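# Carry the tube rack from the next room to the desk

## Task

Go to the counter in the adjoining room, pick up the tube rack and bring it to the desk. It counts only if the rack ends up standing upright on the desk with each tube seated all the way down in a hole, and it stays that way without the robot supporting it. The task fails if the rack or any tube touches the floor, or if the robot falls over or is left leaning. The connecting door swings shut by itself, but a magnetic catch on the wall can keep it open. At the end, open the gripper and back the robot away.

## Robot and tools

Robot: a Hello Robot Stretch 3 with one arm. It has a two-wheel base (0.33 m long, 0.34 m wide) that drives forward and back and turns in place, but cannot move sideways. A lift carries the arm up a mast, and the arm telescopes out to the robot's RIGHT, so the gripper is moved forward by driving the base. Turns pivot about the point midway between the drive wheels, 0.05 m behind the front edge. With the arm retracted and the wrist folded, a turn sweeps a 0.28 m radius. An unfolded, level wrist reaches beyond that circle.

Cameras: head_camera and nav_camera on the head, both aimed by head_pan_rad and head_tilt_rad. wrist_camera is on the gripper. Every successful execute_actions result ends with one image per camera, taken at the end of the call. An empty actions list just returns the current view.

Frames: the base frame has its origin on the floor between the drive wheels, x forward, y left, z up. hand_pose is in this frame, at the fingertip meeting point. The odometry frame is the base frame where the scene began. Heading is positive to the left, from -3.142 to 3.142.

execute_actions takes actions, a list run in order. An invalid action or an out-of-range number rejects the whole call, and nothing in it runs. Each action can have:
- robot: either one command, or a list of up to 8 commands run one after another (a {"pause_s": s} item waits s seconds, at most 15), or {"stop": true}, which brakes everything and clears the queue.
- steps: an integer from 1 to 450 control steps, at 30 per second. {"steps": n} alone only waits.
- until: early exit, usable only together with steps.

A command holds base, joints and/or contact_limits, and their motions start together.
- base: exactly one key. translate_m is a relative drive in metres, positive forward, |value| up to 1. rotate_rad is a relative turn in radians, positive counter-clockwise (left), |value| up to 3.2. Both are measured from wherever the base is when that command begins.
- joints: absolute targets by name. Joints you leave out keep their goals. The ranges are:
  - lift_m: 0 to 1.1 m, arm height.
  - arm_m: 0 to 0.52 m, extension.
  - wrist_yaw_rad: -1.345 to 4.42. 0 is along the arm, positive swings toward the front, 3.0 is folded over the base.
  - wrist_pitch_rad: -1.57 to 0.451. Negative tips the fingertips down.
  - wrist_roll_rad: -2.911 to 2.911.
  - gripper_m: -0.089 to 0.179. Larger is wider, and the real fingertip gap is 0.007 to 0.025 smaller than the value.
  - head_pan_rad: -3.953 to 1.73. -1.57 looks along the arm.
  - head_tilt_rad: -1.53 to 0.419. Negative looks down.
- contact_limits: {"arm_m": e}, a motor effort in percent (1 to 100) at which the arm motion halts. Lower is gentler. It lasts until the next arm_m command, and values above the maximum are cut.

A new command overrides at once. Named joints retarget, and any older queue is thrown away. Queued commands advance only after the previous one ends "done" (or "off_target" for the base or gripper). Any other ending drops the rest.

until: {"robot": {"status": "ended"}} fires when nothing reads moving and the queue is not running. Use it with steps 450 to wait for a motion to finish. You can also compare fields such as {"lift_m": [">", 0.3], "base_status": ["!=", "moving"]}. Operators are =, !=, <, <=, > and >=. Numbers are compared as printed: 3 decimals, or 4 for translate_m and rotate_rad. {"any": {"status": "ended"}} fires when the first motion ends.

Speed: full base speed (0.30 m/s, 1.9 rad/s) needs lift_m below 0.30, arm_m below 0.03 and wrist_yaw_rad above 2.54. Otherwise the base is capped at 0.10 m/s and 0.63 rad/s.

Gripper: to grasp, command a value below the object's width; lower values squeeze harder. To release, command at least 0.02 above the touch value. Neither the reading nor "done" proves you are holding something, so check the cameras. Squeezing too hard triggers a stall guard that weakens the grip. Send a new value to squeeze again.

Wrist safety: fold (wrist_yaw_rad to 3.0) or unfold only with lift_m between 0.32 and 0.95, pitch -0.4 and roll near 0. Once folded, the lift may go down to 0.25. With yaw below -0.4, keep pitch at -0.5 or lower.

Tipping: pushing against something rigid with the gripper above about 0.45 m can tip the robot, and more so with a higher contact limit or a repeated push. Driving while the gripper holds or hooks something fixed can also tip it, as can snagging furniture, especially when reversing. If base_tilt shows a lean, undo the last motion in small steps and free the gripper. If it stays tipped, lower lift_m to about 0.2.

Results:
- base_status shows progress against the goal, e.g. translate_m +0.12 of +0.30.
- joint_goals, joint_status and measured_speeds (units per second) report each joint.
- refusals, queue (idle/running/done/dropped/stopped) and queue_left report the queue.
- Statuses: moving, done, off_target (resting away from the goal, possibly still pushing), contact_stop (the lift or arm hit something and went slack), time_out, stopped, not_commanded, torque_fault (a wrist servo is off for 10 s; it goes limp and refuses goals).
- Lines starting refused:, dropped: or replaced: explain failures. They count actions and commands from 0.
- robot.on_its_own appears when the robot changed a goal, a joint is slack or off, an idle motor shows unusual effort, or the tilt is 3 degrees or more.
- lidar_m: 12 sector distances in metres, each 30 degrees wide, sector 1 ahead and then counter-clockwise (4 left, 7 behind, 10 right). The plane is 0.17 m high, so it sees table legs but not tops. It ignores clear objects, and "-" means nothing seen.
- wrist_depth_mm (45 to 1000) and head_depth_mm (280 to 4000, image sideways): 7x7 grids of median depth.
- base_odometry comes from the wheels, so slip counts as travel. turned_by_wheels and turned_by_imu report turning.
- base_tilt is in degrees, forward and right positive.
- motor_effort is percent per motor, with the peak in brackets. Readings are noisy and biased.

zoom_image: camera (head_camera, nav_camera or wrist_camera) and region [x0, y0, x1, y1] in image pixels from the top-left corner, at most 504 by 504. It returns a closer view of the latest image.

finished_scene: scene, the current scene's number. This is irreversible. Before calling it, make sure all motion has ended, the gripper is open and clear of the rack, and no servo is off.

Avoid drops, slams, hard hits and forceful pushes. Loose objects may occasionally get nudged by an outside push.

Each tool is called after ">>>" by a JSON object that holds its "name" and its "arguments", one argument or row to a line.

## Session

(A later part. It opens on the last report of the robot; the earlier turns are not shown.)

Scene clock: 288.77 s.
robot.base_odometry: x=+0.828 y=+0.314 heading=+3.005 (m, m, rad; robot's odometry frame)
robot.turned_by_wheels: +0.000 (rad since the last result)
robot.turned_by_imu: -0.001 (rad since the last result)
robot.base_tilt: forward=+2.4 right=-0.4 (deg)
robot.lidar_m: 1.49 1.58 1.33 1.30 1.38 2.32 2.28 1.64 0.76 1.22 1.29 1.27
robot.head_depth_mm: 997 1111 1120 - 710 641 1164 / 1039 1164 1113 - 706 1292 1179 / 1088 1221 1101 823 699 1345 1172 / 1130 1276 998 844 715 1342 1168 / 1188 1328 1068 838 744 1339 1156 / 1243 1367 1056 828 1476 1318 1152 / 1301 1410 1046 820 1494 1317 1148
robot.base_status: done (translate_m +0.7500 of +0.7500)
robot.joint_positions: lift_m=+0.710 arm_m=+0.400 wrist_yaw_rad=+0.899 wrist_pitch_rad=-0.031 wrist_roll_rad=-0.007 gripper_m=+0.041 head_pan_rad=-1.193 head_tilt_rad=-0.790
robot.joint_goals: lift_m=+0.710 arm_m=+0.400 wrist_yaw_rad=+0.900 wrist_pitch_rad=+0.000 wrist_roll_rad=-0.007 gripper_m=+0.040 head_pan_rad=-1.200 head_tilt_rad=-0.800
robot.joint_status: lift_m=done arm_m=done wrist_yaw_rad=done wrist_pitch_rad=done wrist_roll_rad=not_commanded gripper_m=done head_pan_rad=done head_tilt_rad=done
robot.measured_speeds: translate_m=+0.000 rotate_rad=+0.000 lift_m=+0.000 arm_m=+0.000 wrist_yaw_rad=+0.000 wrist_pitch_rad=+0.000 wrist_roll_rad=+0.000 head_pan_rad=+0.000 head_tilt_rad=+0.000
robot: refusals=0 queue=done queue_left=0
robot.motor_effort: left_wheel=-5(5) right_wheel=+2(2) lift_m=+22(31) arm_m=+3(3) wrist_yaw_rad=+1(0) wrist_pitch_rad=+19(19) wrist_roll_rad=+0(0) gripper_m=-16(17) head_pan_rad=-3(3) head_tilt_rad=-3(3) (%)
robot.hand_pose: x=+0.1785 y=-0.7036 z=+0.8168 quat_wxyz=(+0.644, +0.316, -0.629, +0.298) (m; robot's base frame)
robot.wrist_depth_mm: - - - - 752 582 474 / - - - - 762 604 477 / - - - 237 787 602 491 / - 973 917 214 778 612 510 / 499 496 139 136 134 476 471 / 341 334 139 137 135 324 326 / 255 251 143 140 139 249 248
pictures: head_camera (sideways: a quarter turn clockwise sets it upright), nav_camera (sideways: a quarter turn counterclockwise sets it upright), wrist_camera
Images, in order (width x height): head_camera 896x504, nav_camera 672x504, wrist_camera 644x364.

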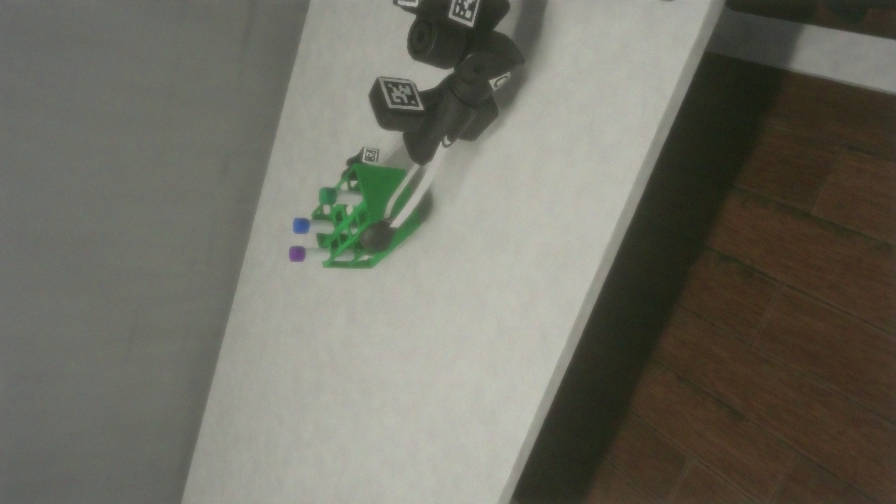

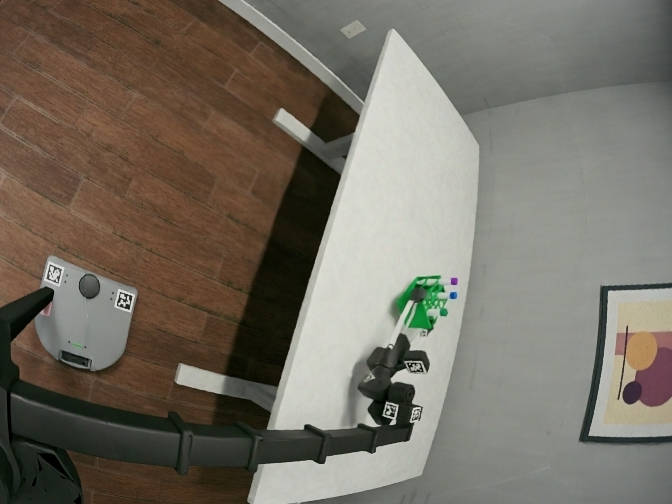

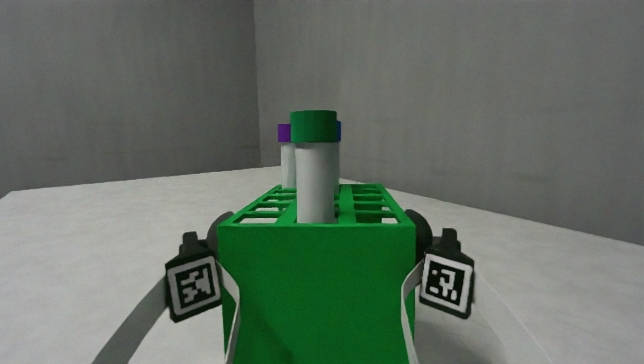

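>>> {"name": "execute_actions", "arguments": {
  "actions": [
    {"robot":{"joints":{"lift_m":0.668}},"steps":450,"until":{"robot":{"status":"ended"}}},
    {"steps":10}
  ]
}}

Scene clock: 291.63 s.
robot.base_odometry: x=+0.828 y=+0.314 heading=+3.005 (m, m, rad; robot's odometry frame)
robot.turned_by_wheels: +0.000 (rad since the last result)
robot.turned_by_imu: -0.001 (rad since the last result)
robot.base_tilt: forward=+2.4 right=-0.5 (deg)
robot.lidar_m: 1.49 1.58 1.33 1.31 1.38 2.33 2.27 1.63 0.77 1.22 1.29 1.27
robot.head_depth_mm: 1006 1112 1118 932 693 643 1171 / 1033 1162 1108 939 701 1306 1176 / 1084 1213 1102 827 697 1342 1166 / 1129 1272 1078 829 711 1341 1160 / 1181 1307 1072 835 745 1326 1158 / 1243 1362 1055 832 1487 1320 1150 / 1314 1410 1051 822 1513 1309 1146
robot.base_status: done (translate_m +0.7500 of +0.7500)
robot.joint_positions: lift_m=+0.668 arm_m=+0.400 wrist_yaw_rad=+0.899 wrist_pitch_rad=-0.025 wrist_roll_rad=-0.007 gripper_m=+0.041 head_pan_rad=-1.193 head_tilt_rad=-0.790
robot.joint_goals: lift_m=+0.668 arm_m=+0.400 wrist_yaw_rad=+0.900 wrist_pitch_rad=+0.000 wrist_roll_rad=-0.007 gripper_m=+0.040 head_pan_rad=-1.200 head_tilt_rad=-0.800
robot.joint_status: lift_m=done arm_m=done wrist_yaw_rad=done wrist_pitch_rad=done wrist_roll_rad=not_commanded gripper_m=done head_pan_rad=done head_tilt_rad=done
robot.measured_speeds: translate_m=+0.000 rotate_rad=+0.000 lift_m=+0.000 arm_m=+0.000 wrist_yaw_rad=+0.000 wrist_pitch_rad=+0.000 wrist_roll_rad=+0.000 head_pan_rad=+0.000 head_tilt_rad=+0.000
robot: refusals=0 queue=done queue_left=0
robot.motor_effort: left_wheel=-4(5) right_wheel=+2(2) lift_m=+22(23) arm_m=+3(3) wrist_yaw_rad=-1(0) wrist_pitch_rad=+16(19) wrist_roll_rad=+0(0) gripper_m=-16(16) head_pan_rad=-3(3) head_tilt_rad=-4(3) (%)
robot.hand_pose: x=+0.1787 y=-0.7037 z=+0.7763 quat_wxyz=(+0.643, +0.315, -0.630, +0.300) (m; robot's base frame)
robot.wrist_depth_mm: - - - - 730 583 480 / - - - - 794 599 492 / - - - 239 771 608 493 / 753 726 716 183 695 565 501 / 381 376 140 136 135 365 362 / 256 254 140 137 135 248 246 / 193 189 144 141 140 189 187
pictures: head_camera (sideways: a quarter turn clockwise sets it upright), nav_camera (sideways: a quarter turn counterclockwise sets it upright), wrist_camera
Images, in order (width x height): head_camera 896x504, nav_camera 672x504, wrist_camera 644x364.

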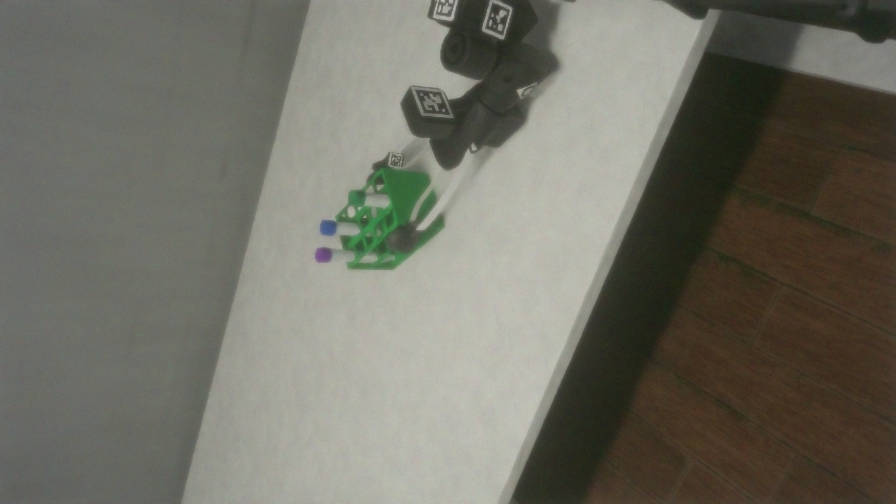

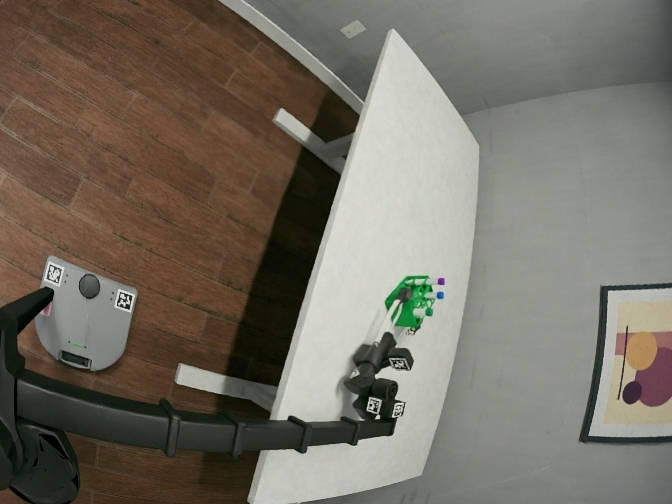

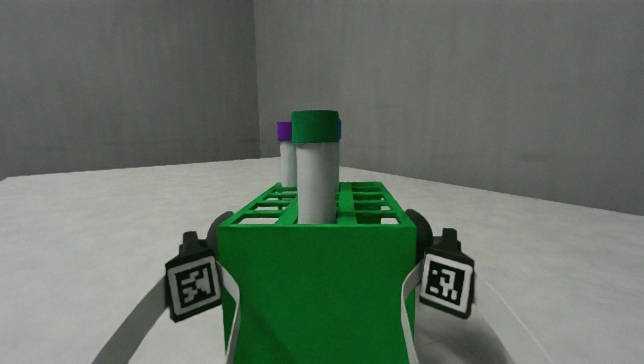

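>>> {"name": "execute_actions", "arguments": {
  "actions": [
    {"robot":[{"joints":{"lift_m":0.663}},{"joints":{"gripper_m":0.15}},{"base":{"translate_m":-0.1},"joints":{"arm_m":0.32}},{"joints":{"lift_m":0.69}}],"steps":450,"until":{"robot":{"status":"ended"}}}
  ]
}}

Scene clock: 299.93 s.
robot.base_odometry: x=+0.927 y=+0.301 heading=+3.005 (m, m, rad; robot's odometry frame)
robot.turned_by_wheels: +0.000 (rad since the last result)
robot.turned_by_imu: -0.002 (rad since the last result)
robot.base_tilt: forward=+2.5 right=-0.6 (deg)
robot.lidar_m: 1.59 1.68 1.34 1.31 1.38 2.22 2.17 1.63 1.24 0.74 1.28 1.35
robot.head_depth_mm: 990 1106 1127 899 677 641 1183 / 1040 1156 1110 895 669 1271 1150 / 1078 1207 1089 882 698 1330 1168 / 1128 1273 1080 847 711 1342 1164 / 1178 1315 1025 834 744 1321 1165 / 1231 1352 1060 830 1447 1321 1146 / 1300 1402 1045 820 1515 1312 1142
robot.base_status: done (translate_m -0.1000 of -0.1000)
robot.joint_positions: lift_m=+0.690 arm_m=+0.320 wrist_yaw_rad=+0.900 wrist_pitch_rad=-0.020 wrist_roll_rad=-0.007 gripper_m=+0.150 head_pan_rad=-1.193 head_tilt_rad=-0.790
robot.joint_goals: lift_m=+0.690 arm_m=+0.320 wrist_yaw_rad=+0.900 wrist_pitch_rad=+0.000 wrist_roll_rad=-0.007 gripper_m=+0.150 head_pan_rad=-1.200 head_tilt_rad=-0.800
robot.joint_status: lift_m=done arm_m=done wrist_yaw_rad=done wrist_pitch_rad=done wrist_roll_rad=not_commanded gripper_m=done head_pan_rad=done head_tilt_rad=done
robot.measured_speeds: translate_m=+0.000 rotate_rad=+0.000 lift_m=+0.000 arm_m=+0.000 wrist_yaw_rad=+0.000 wrist_pitch_rad=+0.000 wrist_roll_rad=+0.000 head_pan_rad=+0.000 head_tilt_rad=+0.000
robot: refusals=0 queue=done queue_left=0
robot.motor_effort: left_wheel=-4(9) right_wheel=+2(3) lift_m=+30(32) arm_m=-2(2) wrist_yaw_rad=+0(1) wrist_pitch_rad=+13(16) wrist_roll_rad=+0(0) gripper_m=+1(81) head_pan_rad=-3(3) head_tilt_rad=-3(2) (%)
robot.hand_pose: x=+0.1788 y=-0.6243 z=+0.7993 quat_wxyz=(+0.642, +0.313, -0.631, +0.302) (m; robot's base frame)
robot.wrist_depth_mm: - - - - 832 650 531 / - - - - 876 664 549 / - - - - 891 691 562 / - 894 879 393 806 672 565 / 463 498 450 268 439 475 434 / 309 - 298 273 298 - 294 / 229 228 225 225 224 222 223
pictures: head_camera (sideways: a quarter turn clockwise sets it upright), nav_camera (sideways: a quarter turn counterclockwise sets it upright), wrist_camera
Images, in order (width x height): head_camera 896x504, nav_camera 672x504, wrist_camera 644x364.

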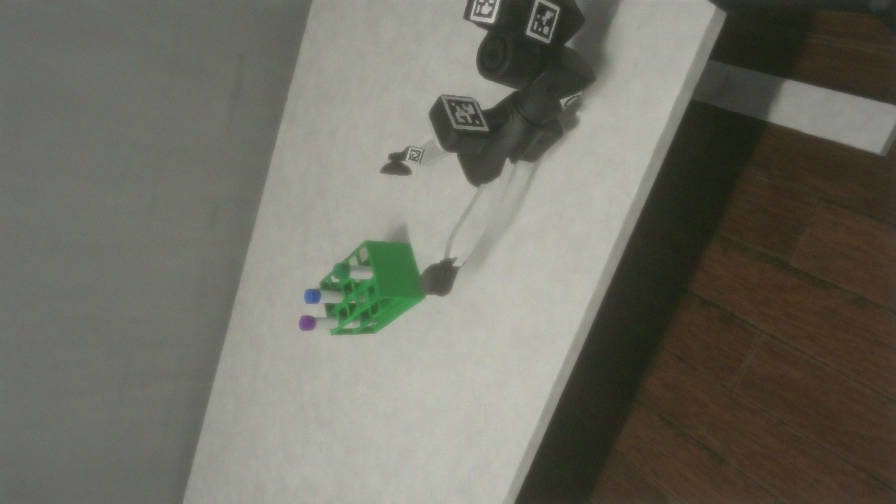

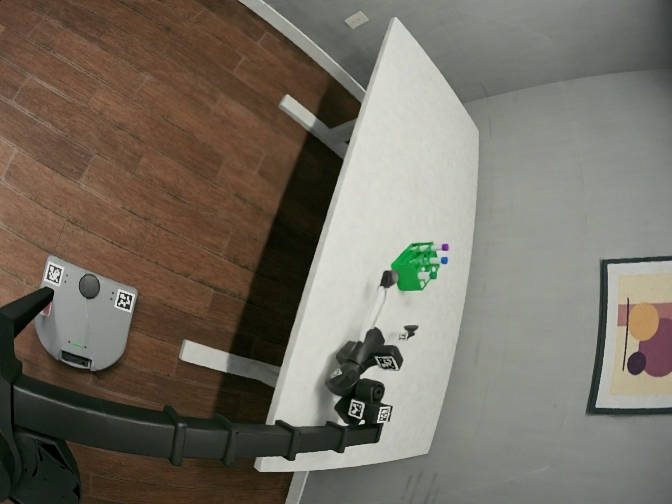

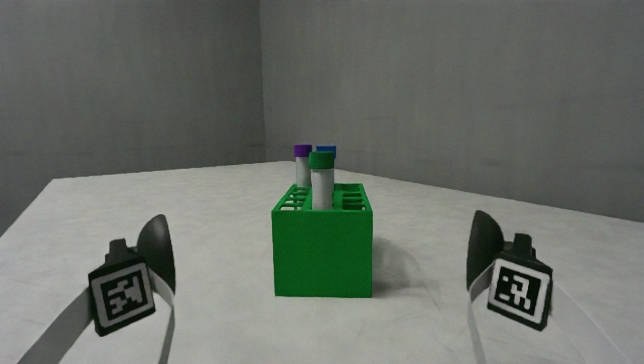

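>>> {"name": "zoom_image", "arguments": {
  "camera": "wrist_camera",
  "region": [250,120,400,240]
}}

Region (250, 120, 400, 240) of wrist_camera's 644x364 image, scaled by 3.360; it fills the top 403 rows of this view, and the rest is white.

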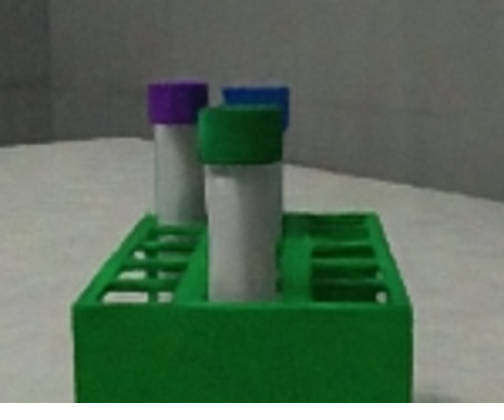

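>>> {"name": "execute_actions", "arguments": {
  "actions": [
    {"robot":{"joints":{"lift_m":0.672,"wrist_yaw_rad":1.0}},"steps":150,"until":{"robot":{"status":"ended"}}}
  ]
}}

>>> {"name": "zoom_image", "arguments": {
  "camera": "wrist_camera",
  "region": [200,100,400,240]
}}

Scene clock: 308.70 s.
robot.base_odometry: x=+0.927 y=+0.301 heading=+3.005 (m, m, rad; robot's odometry frame)
robot.turned_by_wheels: +0.000 (rad since the last result)
robot.turned_by_imu: -0.001 (rad since the last result)
robot.base_tilt: forward=+2.5 right=-0.5 (deg)
robot.lidar_m: 1.59 1.68 1.34 1.31 1.39 2.23 2.17 1.63 1.24 0.74 1.28 1.35
robot.head_depth_mm: 996 1105 1123 898 675 628 1179 / 1033 1160 1107 887 670 1270 1159 / 1082 1211 1086 877 680 1318 1160 / 1129 1276 1083 846 713 1338 1161 / 1179 1313 1026 834 741 1324 1149 / 1237 1347 1050 831 1446 1317 1154 / 1304 1391 1043 819 1510 1316 1145
robot.base_status: done (translate_m -0.1000 of -0.1000)
robot.joint_positions: lift_m=+0.672 arm_m=+0.320 wrist_yaw_rad=+0.998 wrist_pitch_rad=-0.020 wrist_roll_rad=-0.007 gripper_m=+0.150 head_pan_rad=-1.193 head_tilt_rad=-0.790
robot.joint_goals: lift_m=+0.672 arm_m=+0.320 wrist_yaw_rad=+1.000 wrist_pitch_rad=+0.000 wrist_roll_rad=-0.007 gripper_m=+0.150 head_pan_rad=-1.200 head_tilt_rad=-0.800
robot.joint_status: lift_m=done arm_m=done wrist_yaw_rad=done wrist_pitch_rad=done wrist_roll_rad=not_commanded gripper_m=done head_pan_rad=done head_tilt_rad=done
robot.measured_speeds: translate_m=+0.000 rotate_rad=+0.000 lift_m=+0.000 arm_m=+0.000 wrist_yaw_rad=+0.000 wrist_pitch_rad=+0.000 wrist_roll_rad=+0.000 head_pan_rad=+0.000 head_tilt_rad=+0.000
robot: refusals=0 queue=done queue_left=0
robot.motor_effort: left_wheel=-4(4) right_wheel=+2(2) lift_m=+22(31) arm_m=-2(2) wrist_yaw_rad=+1(1) wrist_pitch_rad=+12(12) wrist_roll_rad=+0(0) gripper_m=+0(1) head_pan_rad=-3(3) head_tilt_rad=-4(3) (%)
robot.hand_pose: x=+0.1935 y=-0.6038 z=+0.7817 quat_wxyz=(+0.627, +0.344, -0.615, +0.333) (m; robot's base frame)
robot.wrist_depth_mm: - - - - 897 694 565 / - - - - 977 703 568 / - - - - 930 724 588 / - 785 766 545 543 685 575 / - 445 388 274 266 422 378 / 285 - 263 263 261 - 258 / 201 200 199 197 197 195 195
pictures: head_camera (sideways: a quarter turn clockwise sets it upright), nav_camera (sideways: a quarter turn counterclockwise sets it upright), wrist_camera
Images, in order (width x height): head_camera 896x504, nav_camera 672x504, wrist_camera 644x364.

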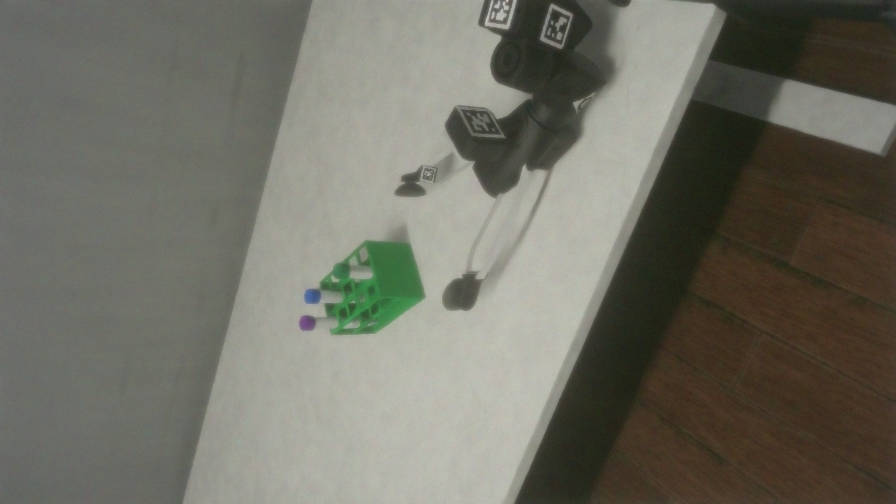

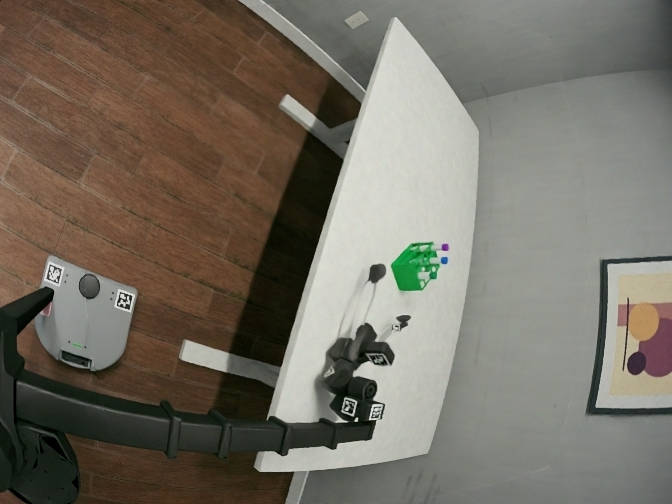

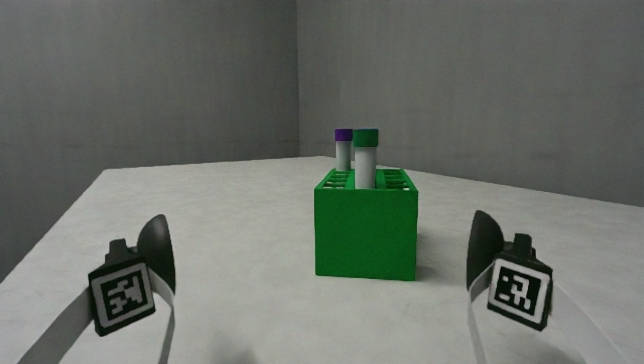

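Region (200, 100, 400, 240) of wrist_camera's 644x364 image, scaled by 2.520; it fills the top 353 rows of this view, and the rest is white.

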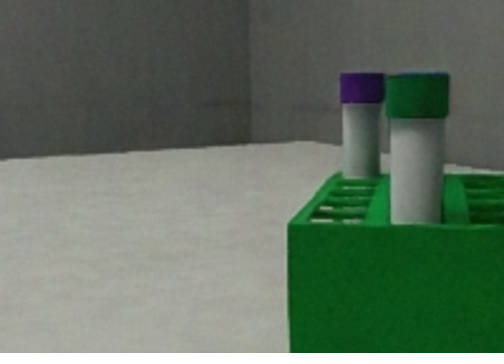

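>>> {"name": "execute_actions", "arguments": {
  "actions": [
    {"robot":[{"base":{"translate_m":-0.1}},{"joints":{"arm_m":0.38,"wrist_yaw_rad":0.9}}],"steps":300,"until":{"robot":{"status":"ended"}}}
  ]
}}

Scene clock: 316.07 s.
robot.base_odometry: x=+1.026 y=+0.287 heading=+3.005 (m, m, rad; robot's odometry frame)
robot.turned_by_wheels: +0.000 (rad since the last result)
robot.turned_by_imu: -0.002 (rad since the last result)
robot.base_tilt: forward=+2.4 right=-0.6 (deg)
robot.lidar_m: 1.69 1.76 1.35 1.32 1.39 2.12 2.08 1.62 1.23 0.73 1.28 1.43
robot.head_depth_mm: 992 1107 1122 924 692 630 1185 / 1031 1148 1113 921 687 1271 1170 / 1076 1202 1095 880 699 1291 1143 / 1117 1264 1091 824 712 1341 1162 / 1173 1303 1072 839 729 1324 1151 / 1230 1348 978 829 1454 1324 1149 / 1282 1388 1048 823 1508 1316 1145
robot.base_status: done (translate_m -0.1000 of -0.1000)
robot.joint_positions: lift_m=+0.672 arm_m=+0.380 wrist_yaw_rad=+0.901 wrist_pitch_rad=-0.020 wrist_roll_rad=-0.007 gripper_m=+0.150 head_pan_rad=-1.193 head_tilt_rad=-0.790
robot.joint_goals: lift_m=+0.672 arm_m=+0.380 wrist_yaw_rad=+0.900 wrist_pitch_rad=+0.000 wrist_roll_rad=-0.007 gripper_m=+0.150 head_pan_rad=-1.200 head_tilt_rad=-0.800
robot.joint_status: lift_m=done arm_m=done wrist_yaw_rad=done wrist_pitch_rad=done wrist_roll_rad=not_commanded gripper_m=done head_pan_rad=done head_tilt_rad=done
robot.measured_speeds: translate_m=+0.000 rotate_rad=+0.000 lift_m=+0.000 arm_m=+0.000 wrist_yaw_rad=+0.000 wrist_pitch_rad=+0.000 wrist_roll_rad=+0.000 head_pan_rad=+0.000 head_tilt_rad=+0.000
robot: refusals=0 queue=done queue_left=0
robot.motor_effort: left_wheel=-4(10) right_wheel=+2(3) lift_m=+22(22) arm_m=+3(3) wrist_yaw_rad=-1(1) wrist_pitch_rad=+12(12) wrist_roll_rad=+0(0) gripper_m=-1(1) head_pan_rad=-3(3) head_tilt_rad=-3(4) (%)
robot.hand_pose: x=+0.1790 y=-0.6835 z=+0.7817 quat_wxyz=(+0.642, +0.313, -0.631, +0.302) (m; robot's base frame)
robot.wrist_depth_mm: - - - - 780 594 482 / - - - - 783 606 496 / - - - - 796 615 508 / 804 778 310 740 736 600 511 / 400 404 312 390 385 423 380 / 270 - 262 259 260 - 258 / 200 199 197 197 195 196 196
pictures: head_camera (sideways: a quarter turn clockwise sets it upright), nav_camera (sideways: a quarter turn counterclockwise sets it upright), wrist_camera
Images, in order (width x height): head_camera 896x504, nav_camera 672x504, wrist_camera 644x364.

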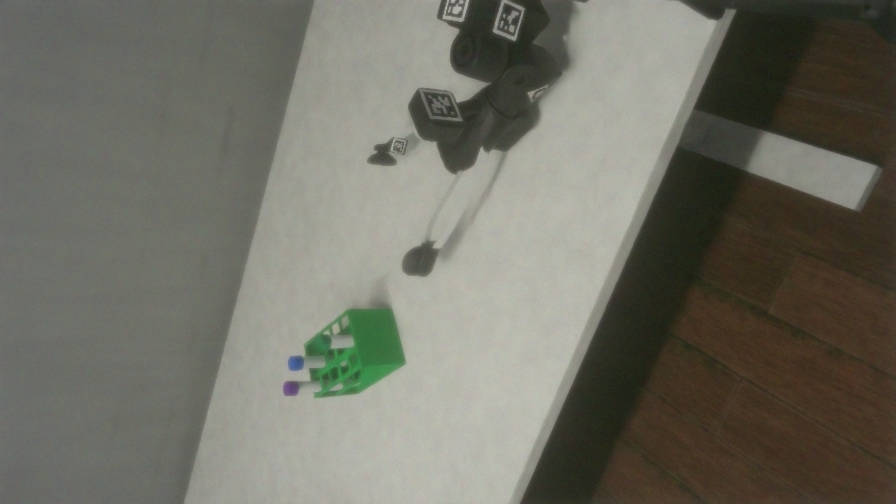

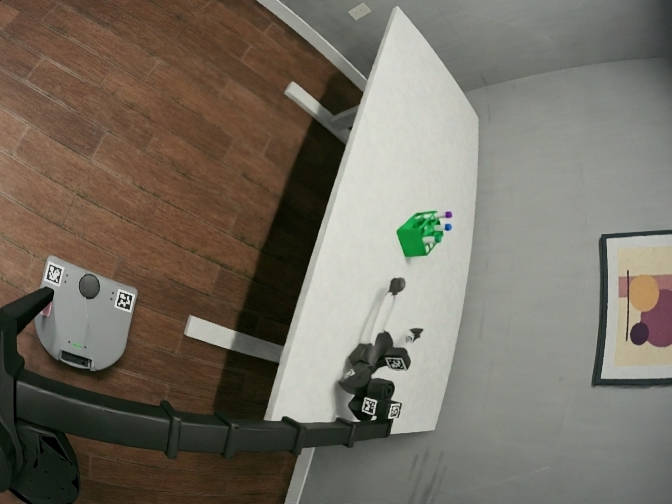

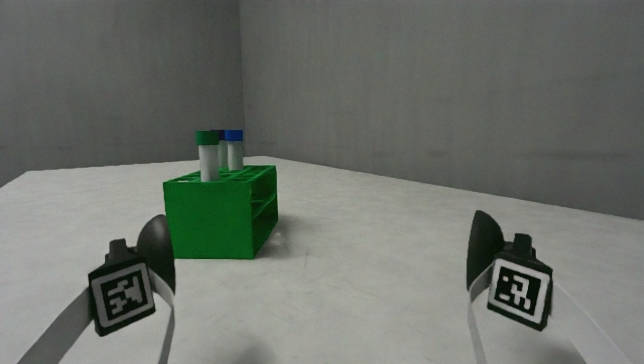

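>>> {"name": "zoom_image", "arguments": {
  "camera": "wrist_camera",
  "region": [160,115,290,205]
}}

Region (160, 115, 290, 205) of wrist_camera's 644x364 image, scaled by 3.877; it fills the top 349 rows of this view, and the rest is white.

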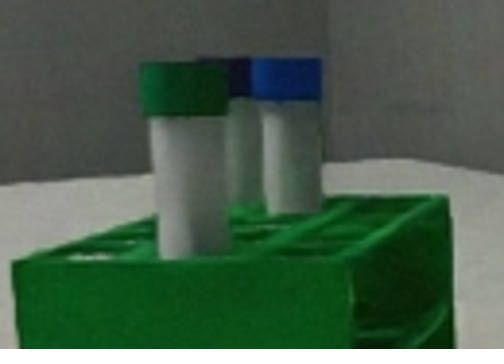

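Level. Clear away.

>>> {"name": "execute_actions", "arguments": {
  "actions": [
    {"robot":[{"joints":{"lift_m":0.8}},{"joints":{"arm_m":0.0}}],"steps":300,"until":{"robot":{"status":"ended"}}}
  ]
}}

Scene clock: 324.47 s.
robot.base_odometry: x=+1.026 y=+0.287 heading=+3.005 (m, m, rad; robot's odometry frame)
robot.turned_by_wheels: +0.000 (rad since the last result)
robot.turned_by_imu: -0.002 (rad since the last result)
robot.base_tilt: forward=+2.4 right=-0.7 (deg)
robot.lidar_m: 1.69 1.76 1.35 1.31 1.39 2.12 2.08 1.62 1.23 0.73 1.28 1.42
robot.head_depth_mm: 991 1101 1121 872 709 628 - / 1030 1152 1116 862 701 1270 - / 1074 1205 1099 856 701 1248 - / 1115 1261 1087 843 694 - 1122 / 1166 1306 1063 834 726 1332 1153 / 1235 1347 978 827 1453 1317 1148 / 1298 1391 1049 826 1533 1319 1147
robot.base_status: done (translate_m -0.1000 of -0.1000)
robot.joint_positions: lift_m=+0.800 arm_m=+0.000 wrist_yaw_rad=+0.901 wrist_pitch_rad=-0.020 wrist_roll_rad=-0.007 gripper_m=+0.150 head_pan_rad=-1.193 head_tilt_rad=-0.790
robot.joint_goals: lift_m=+0.800 arm_m=+0.000 wrist_yaw_rad=+0.900 wrist_pitch_rad=+0.000 wrist_roll_rad=-0.007 gripper_m=+0.150 head_pan_rad=-1.200 head_tilt_rad=-0.800
robot.joint_status: lift_m=done arm_m=done wrist_yaw_rad=done wrist_pitch_rad=done wrist_roll_rad=not_commanded gripper_m=done head_pan_rad=done head_tilt_rad=done
robot.measured_speeds: translate_m=+0.000 rotate_rad=+0.000 lift_m=+0.000 arm_m=+0.000 wrist_yaw_rad=+0.000 wrist_pitch_rad=+0.000 wrist_roll_rad=+0.000 head_pan_rad=+0.000 head_tilt_rad=+0.000
robot: refusals=0 queue=done queue_left=0
robot.motor_effort: left_wheel=-4(4) right_wheel=+2(2) lift_m=+30(32) arm_m=-2(2) wrist_yaw_rad=+0(1) wrist_pitch_rad=+13(13) wrist_roll_rad=+0(0) gripper_m=+0(1) head_pan_rad=-3(3) head_tilt_rad=-3(2) (%)
robot.hand_pose: x=+0.1790 y=-0.3041 z=+0.9093 quat_wxyz=(+0.642, +0.313, -0.631, +0.302) (m; robot's base frame)
robot.wrist_depth_mm: - - - - - 955 783 / - - - - - 994 790 / - - - - - 999 800 / - - - - - - 820 / - - 876 806 675 873 785 / - - - 530 529 - 520 / - - - 424 398 398 400
pictures: head_camera (sideways: a quarter turn clockwise sets it upright), nav_camera (sideways: a quarter turn counterclockwise sets it upright), wrist_camera
Images, in order (width x height): head_camera 896x504, nav_camera 672x504, wrist_camera 644x364.

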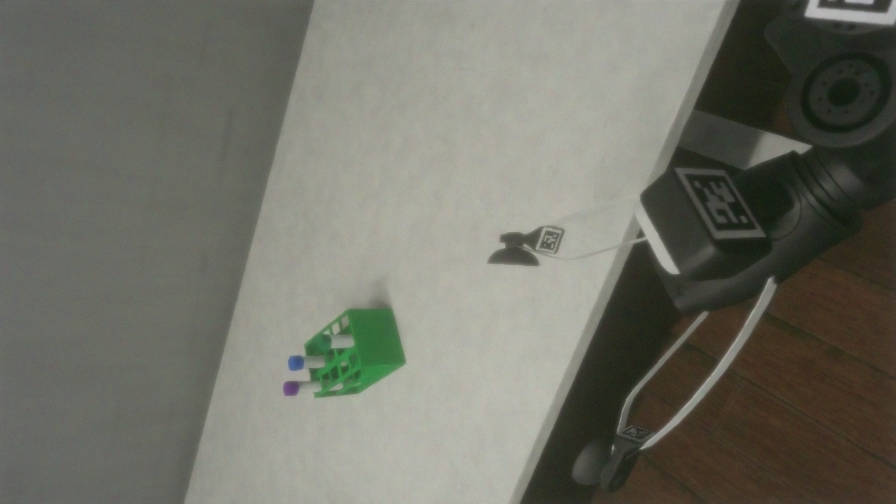

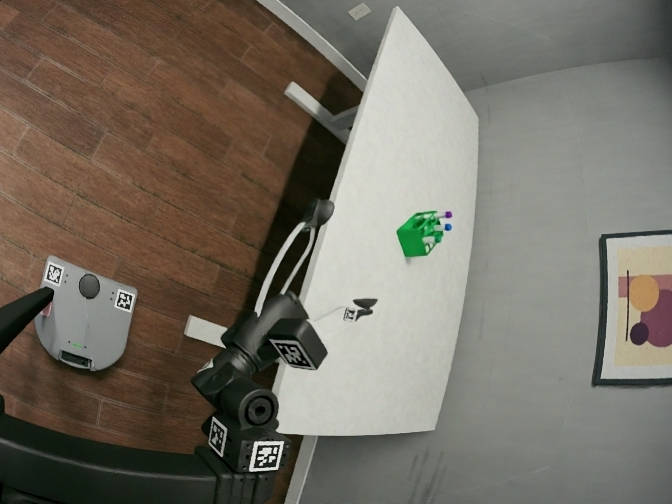

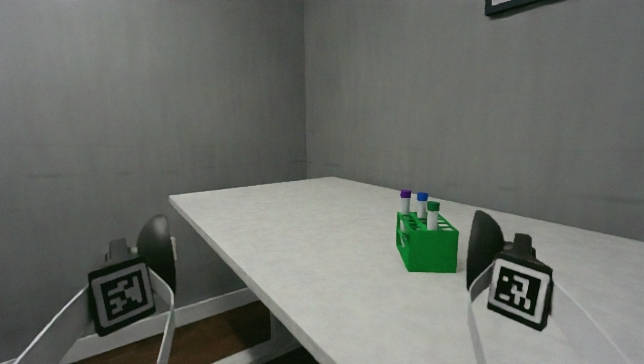

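>>> {"name": "finished_scene", "arguments": {
  "scene": 2
}}

The scene is finished: the task was done.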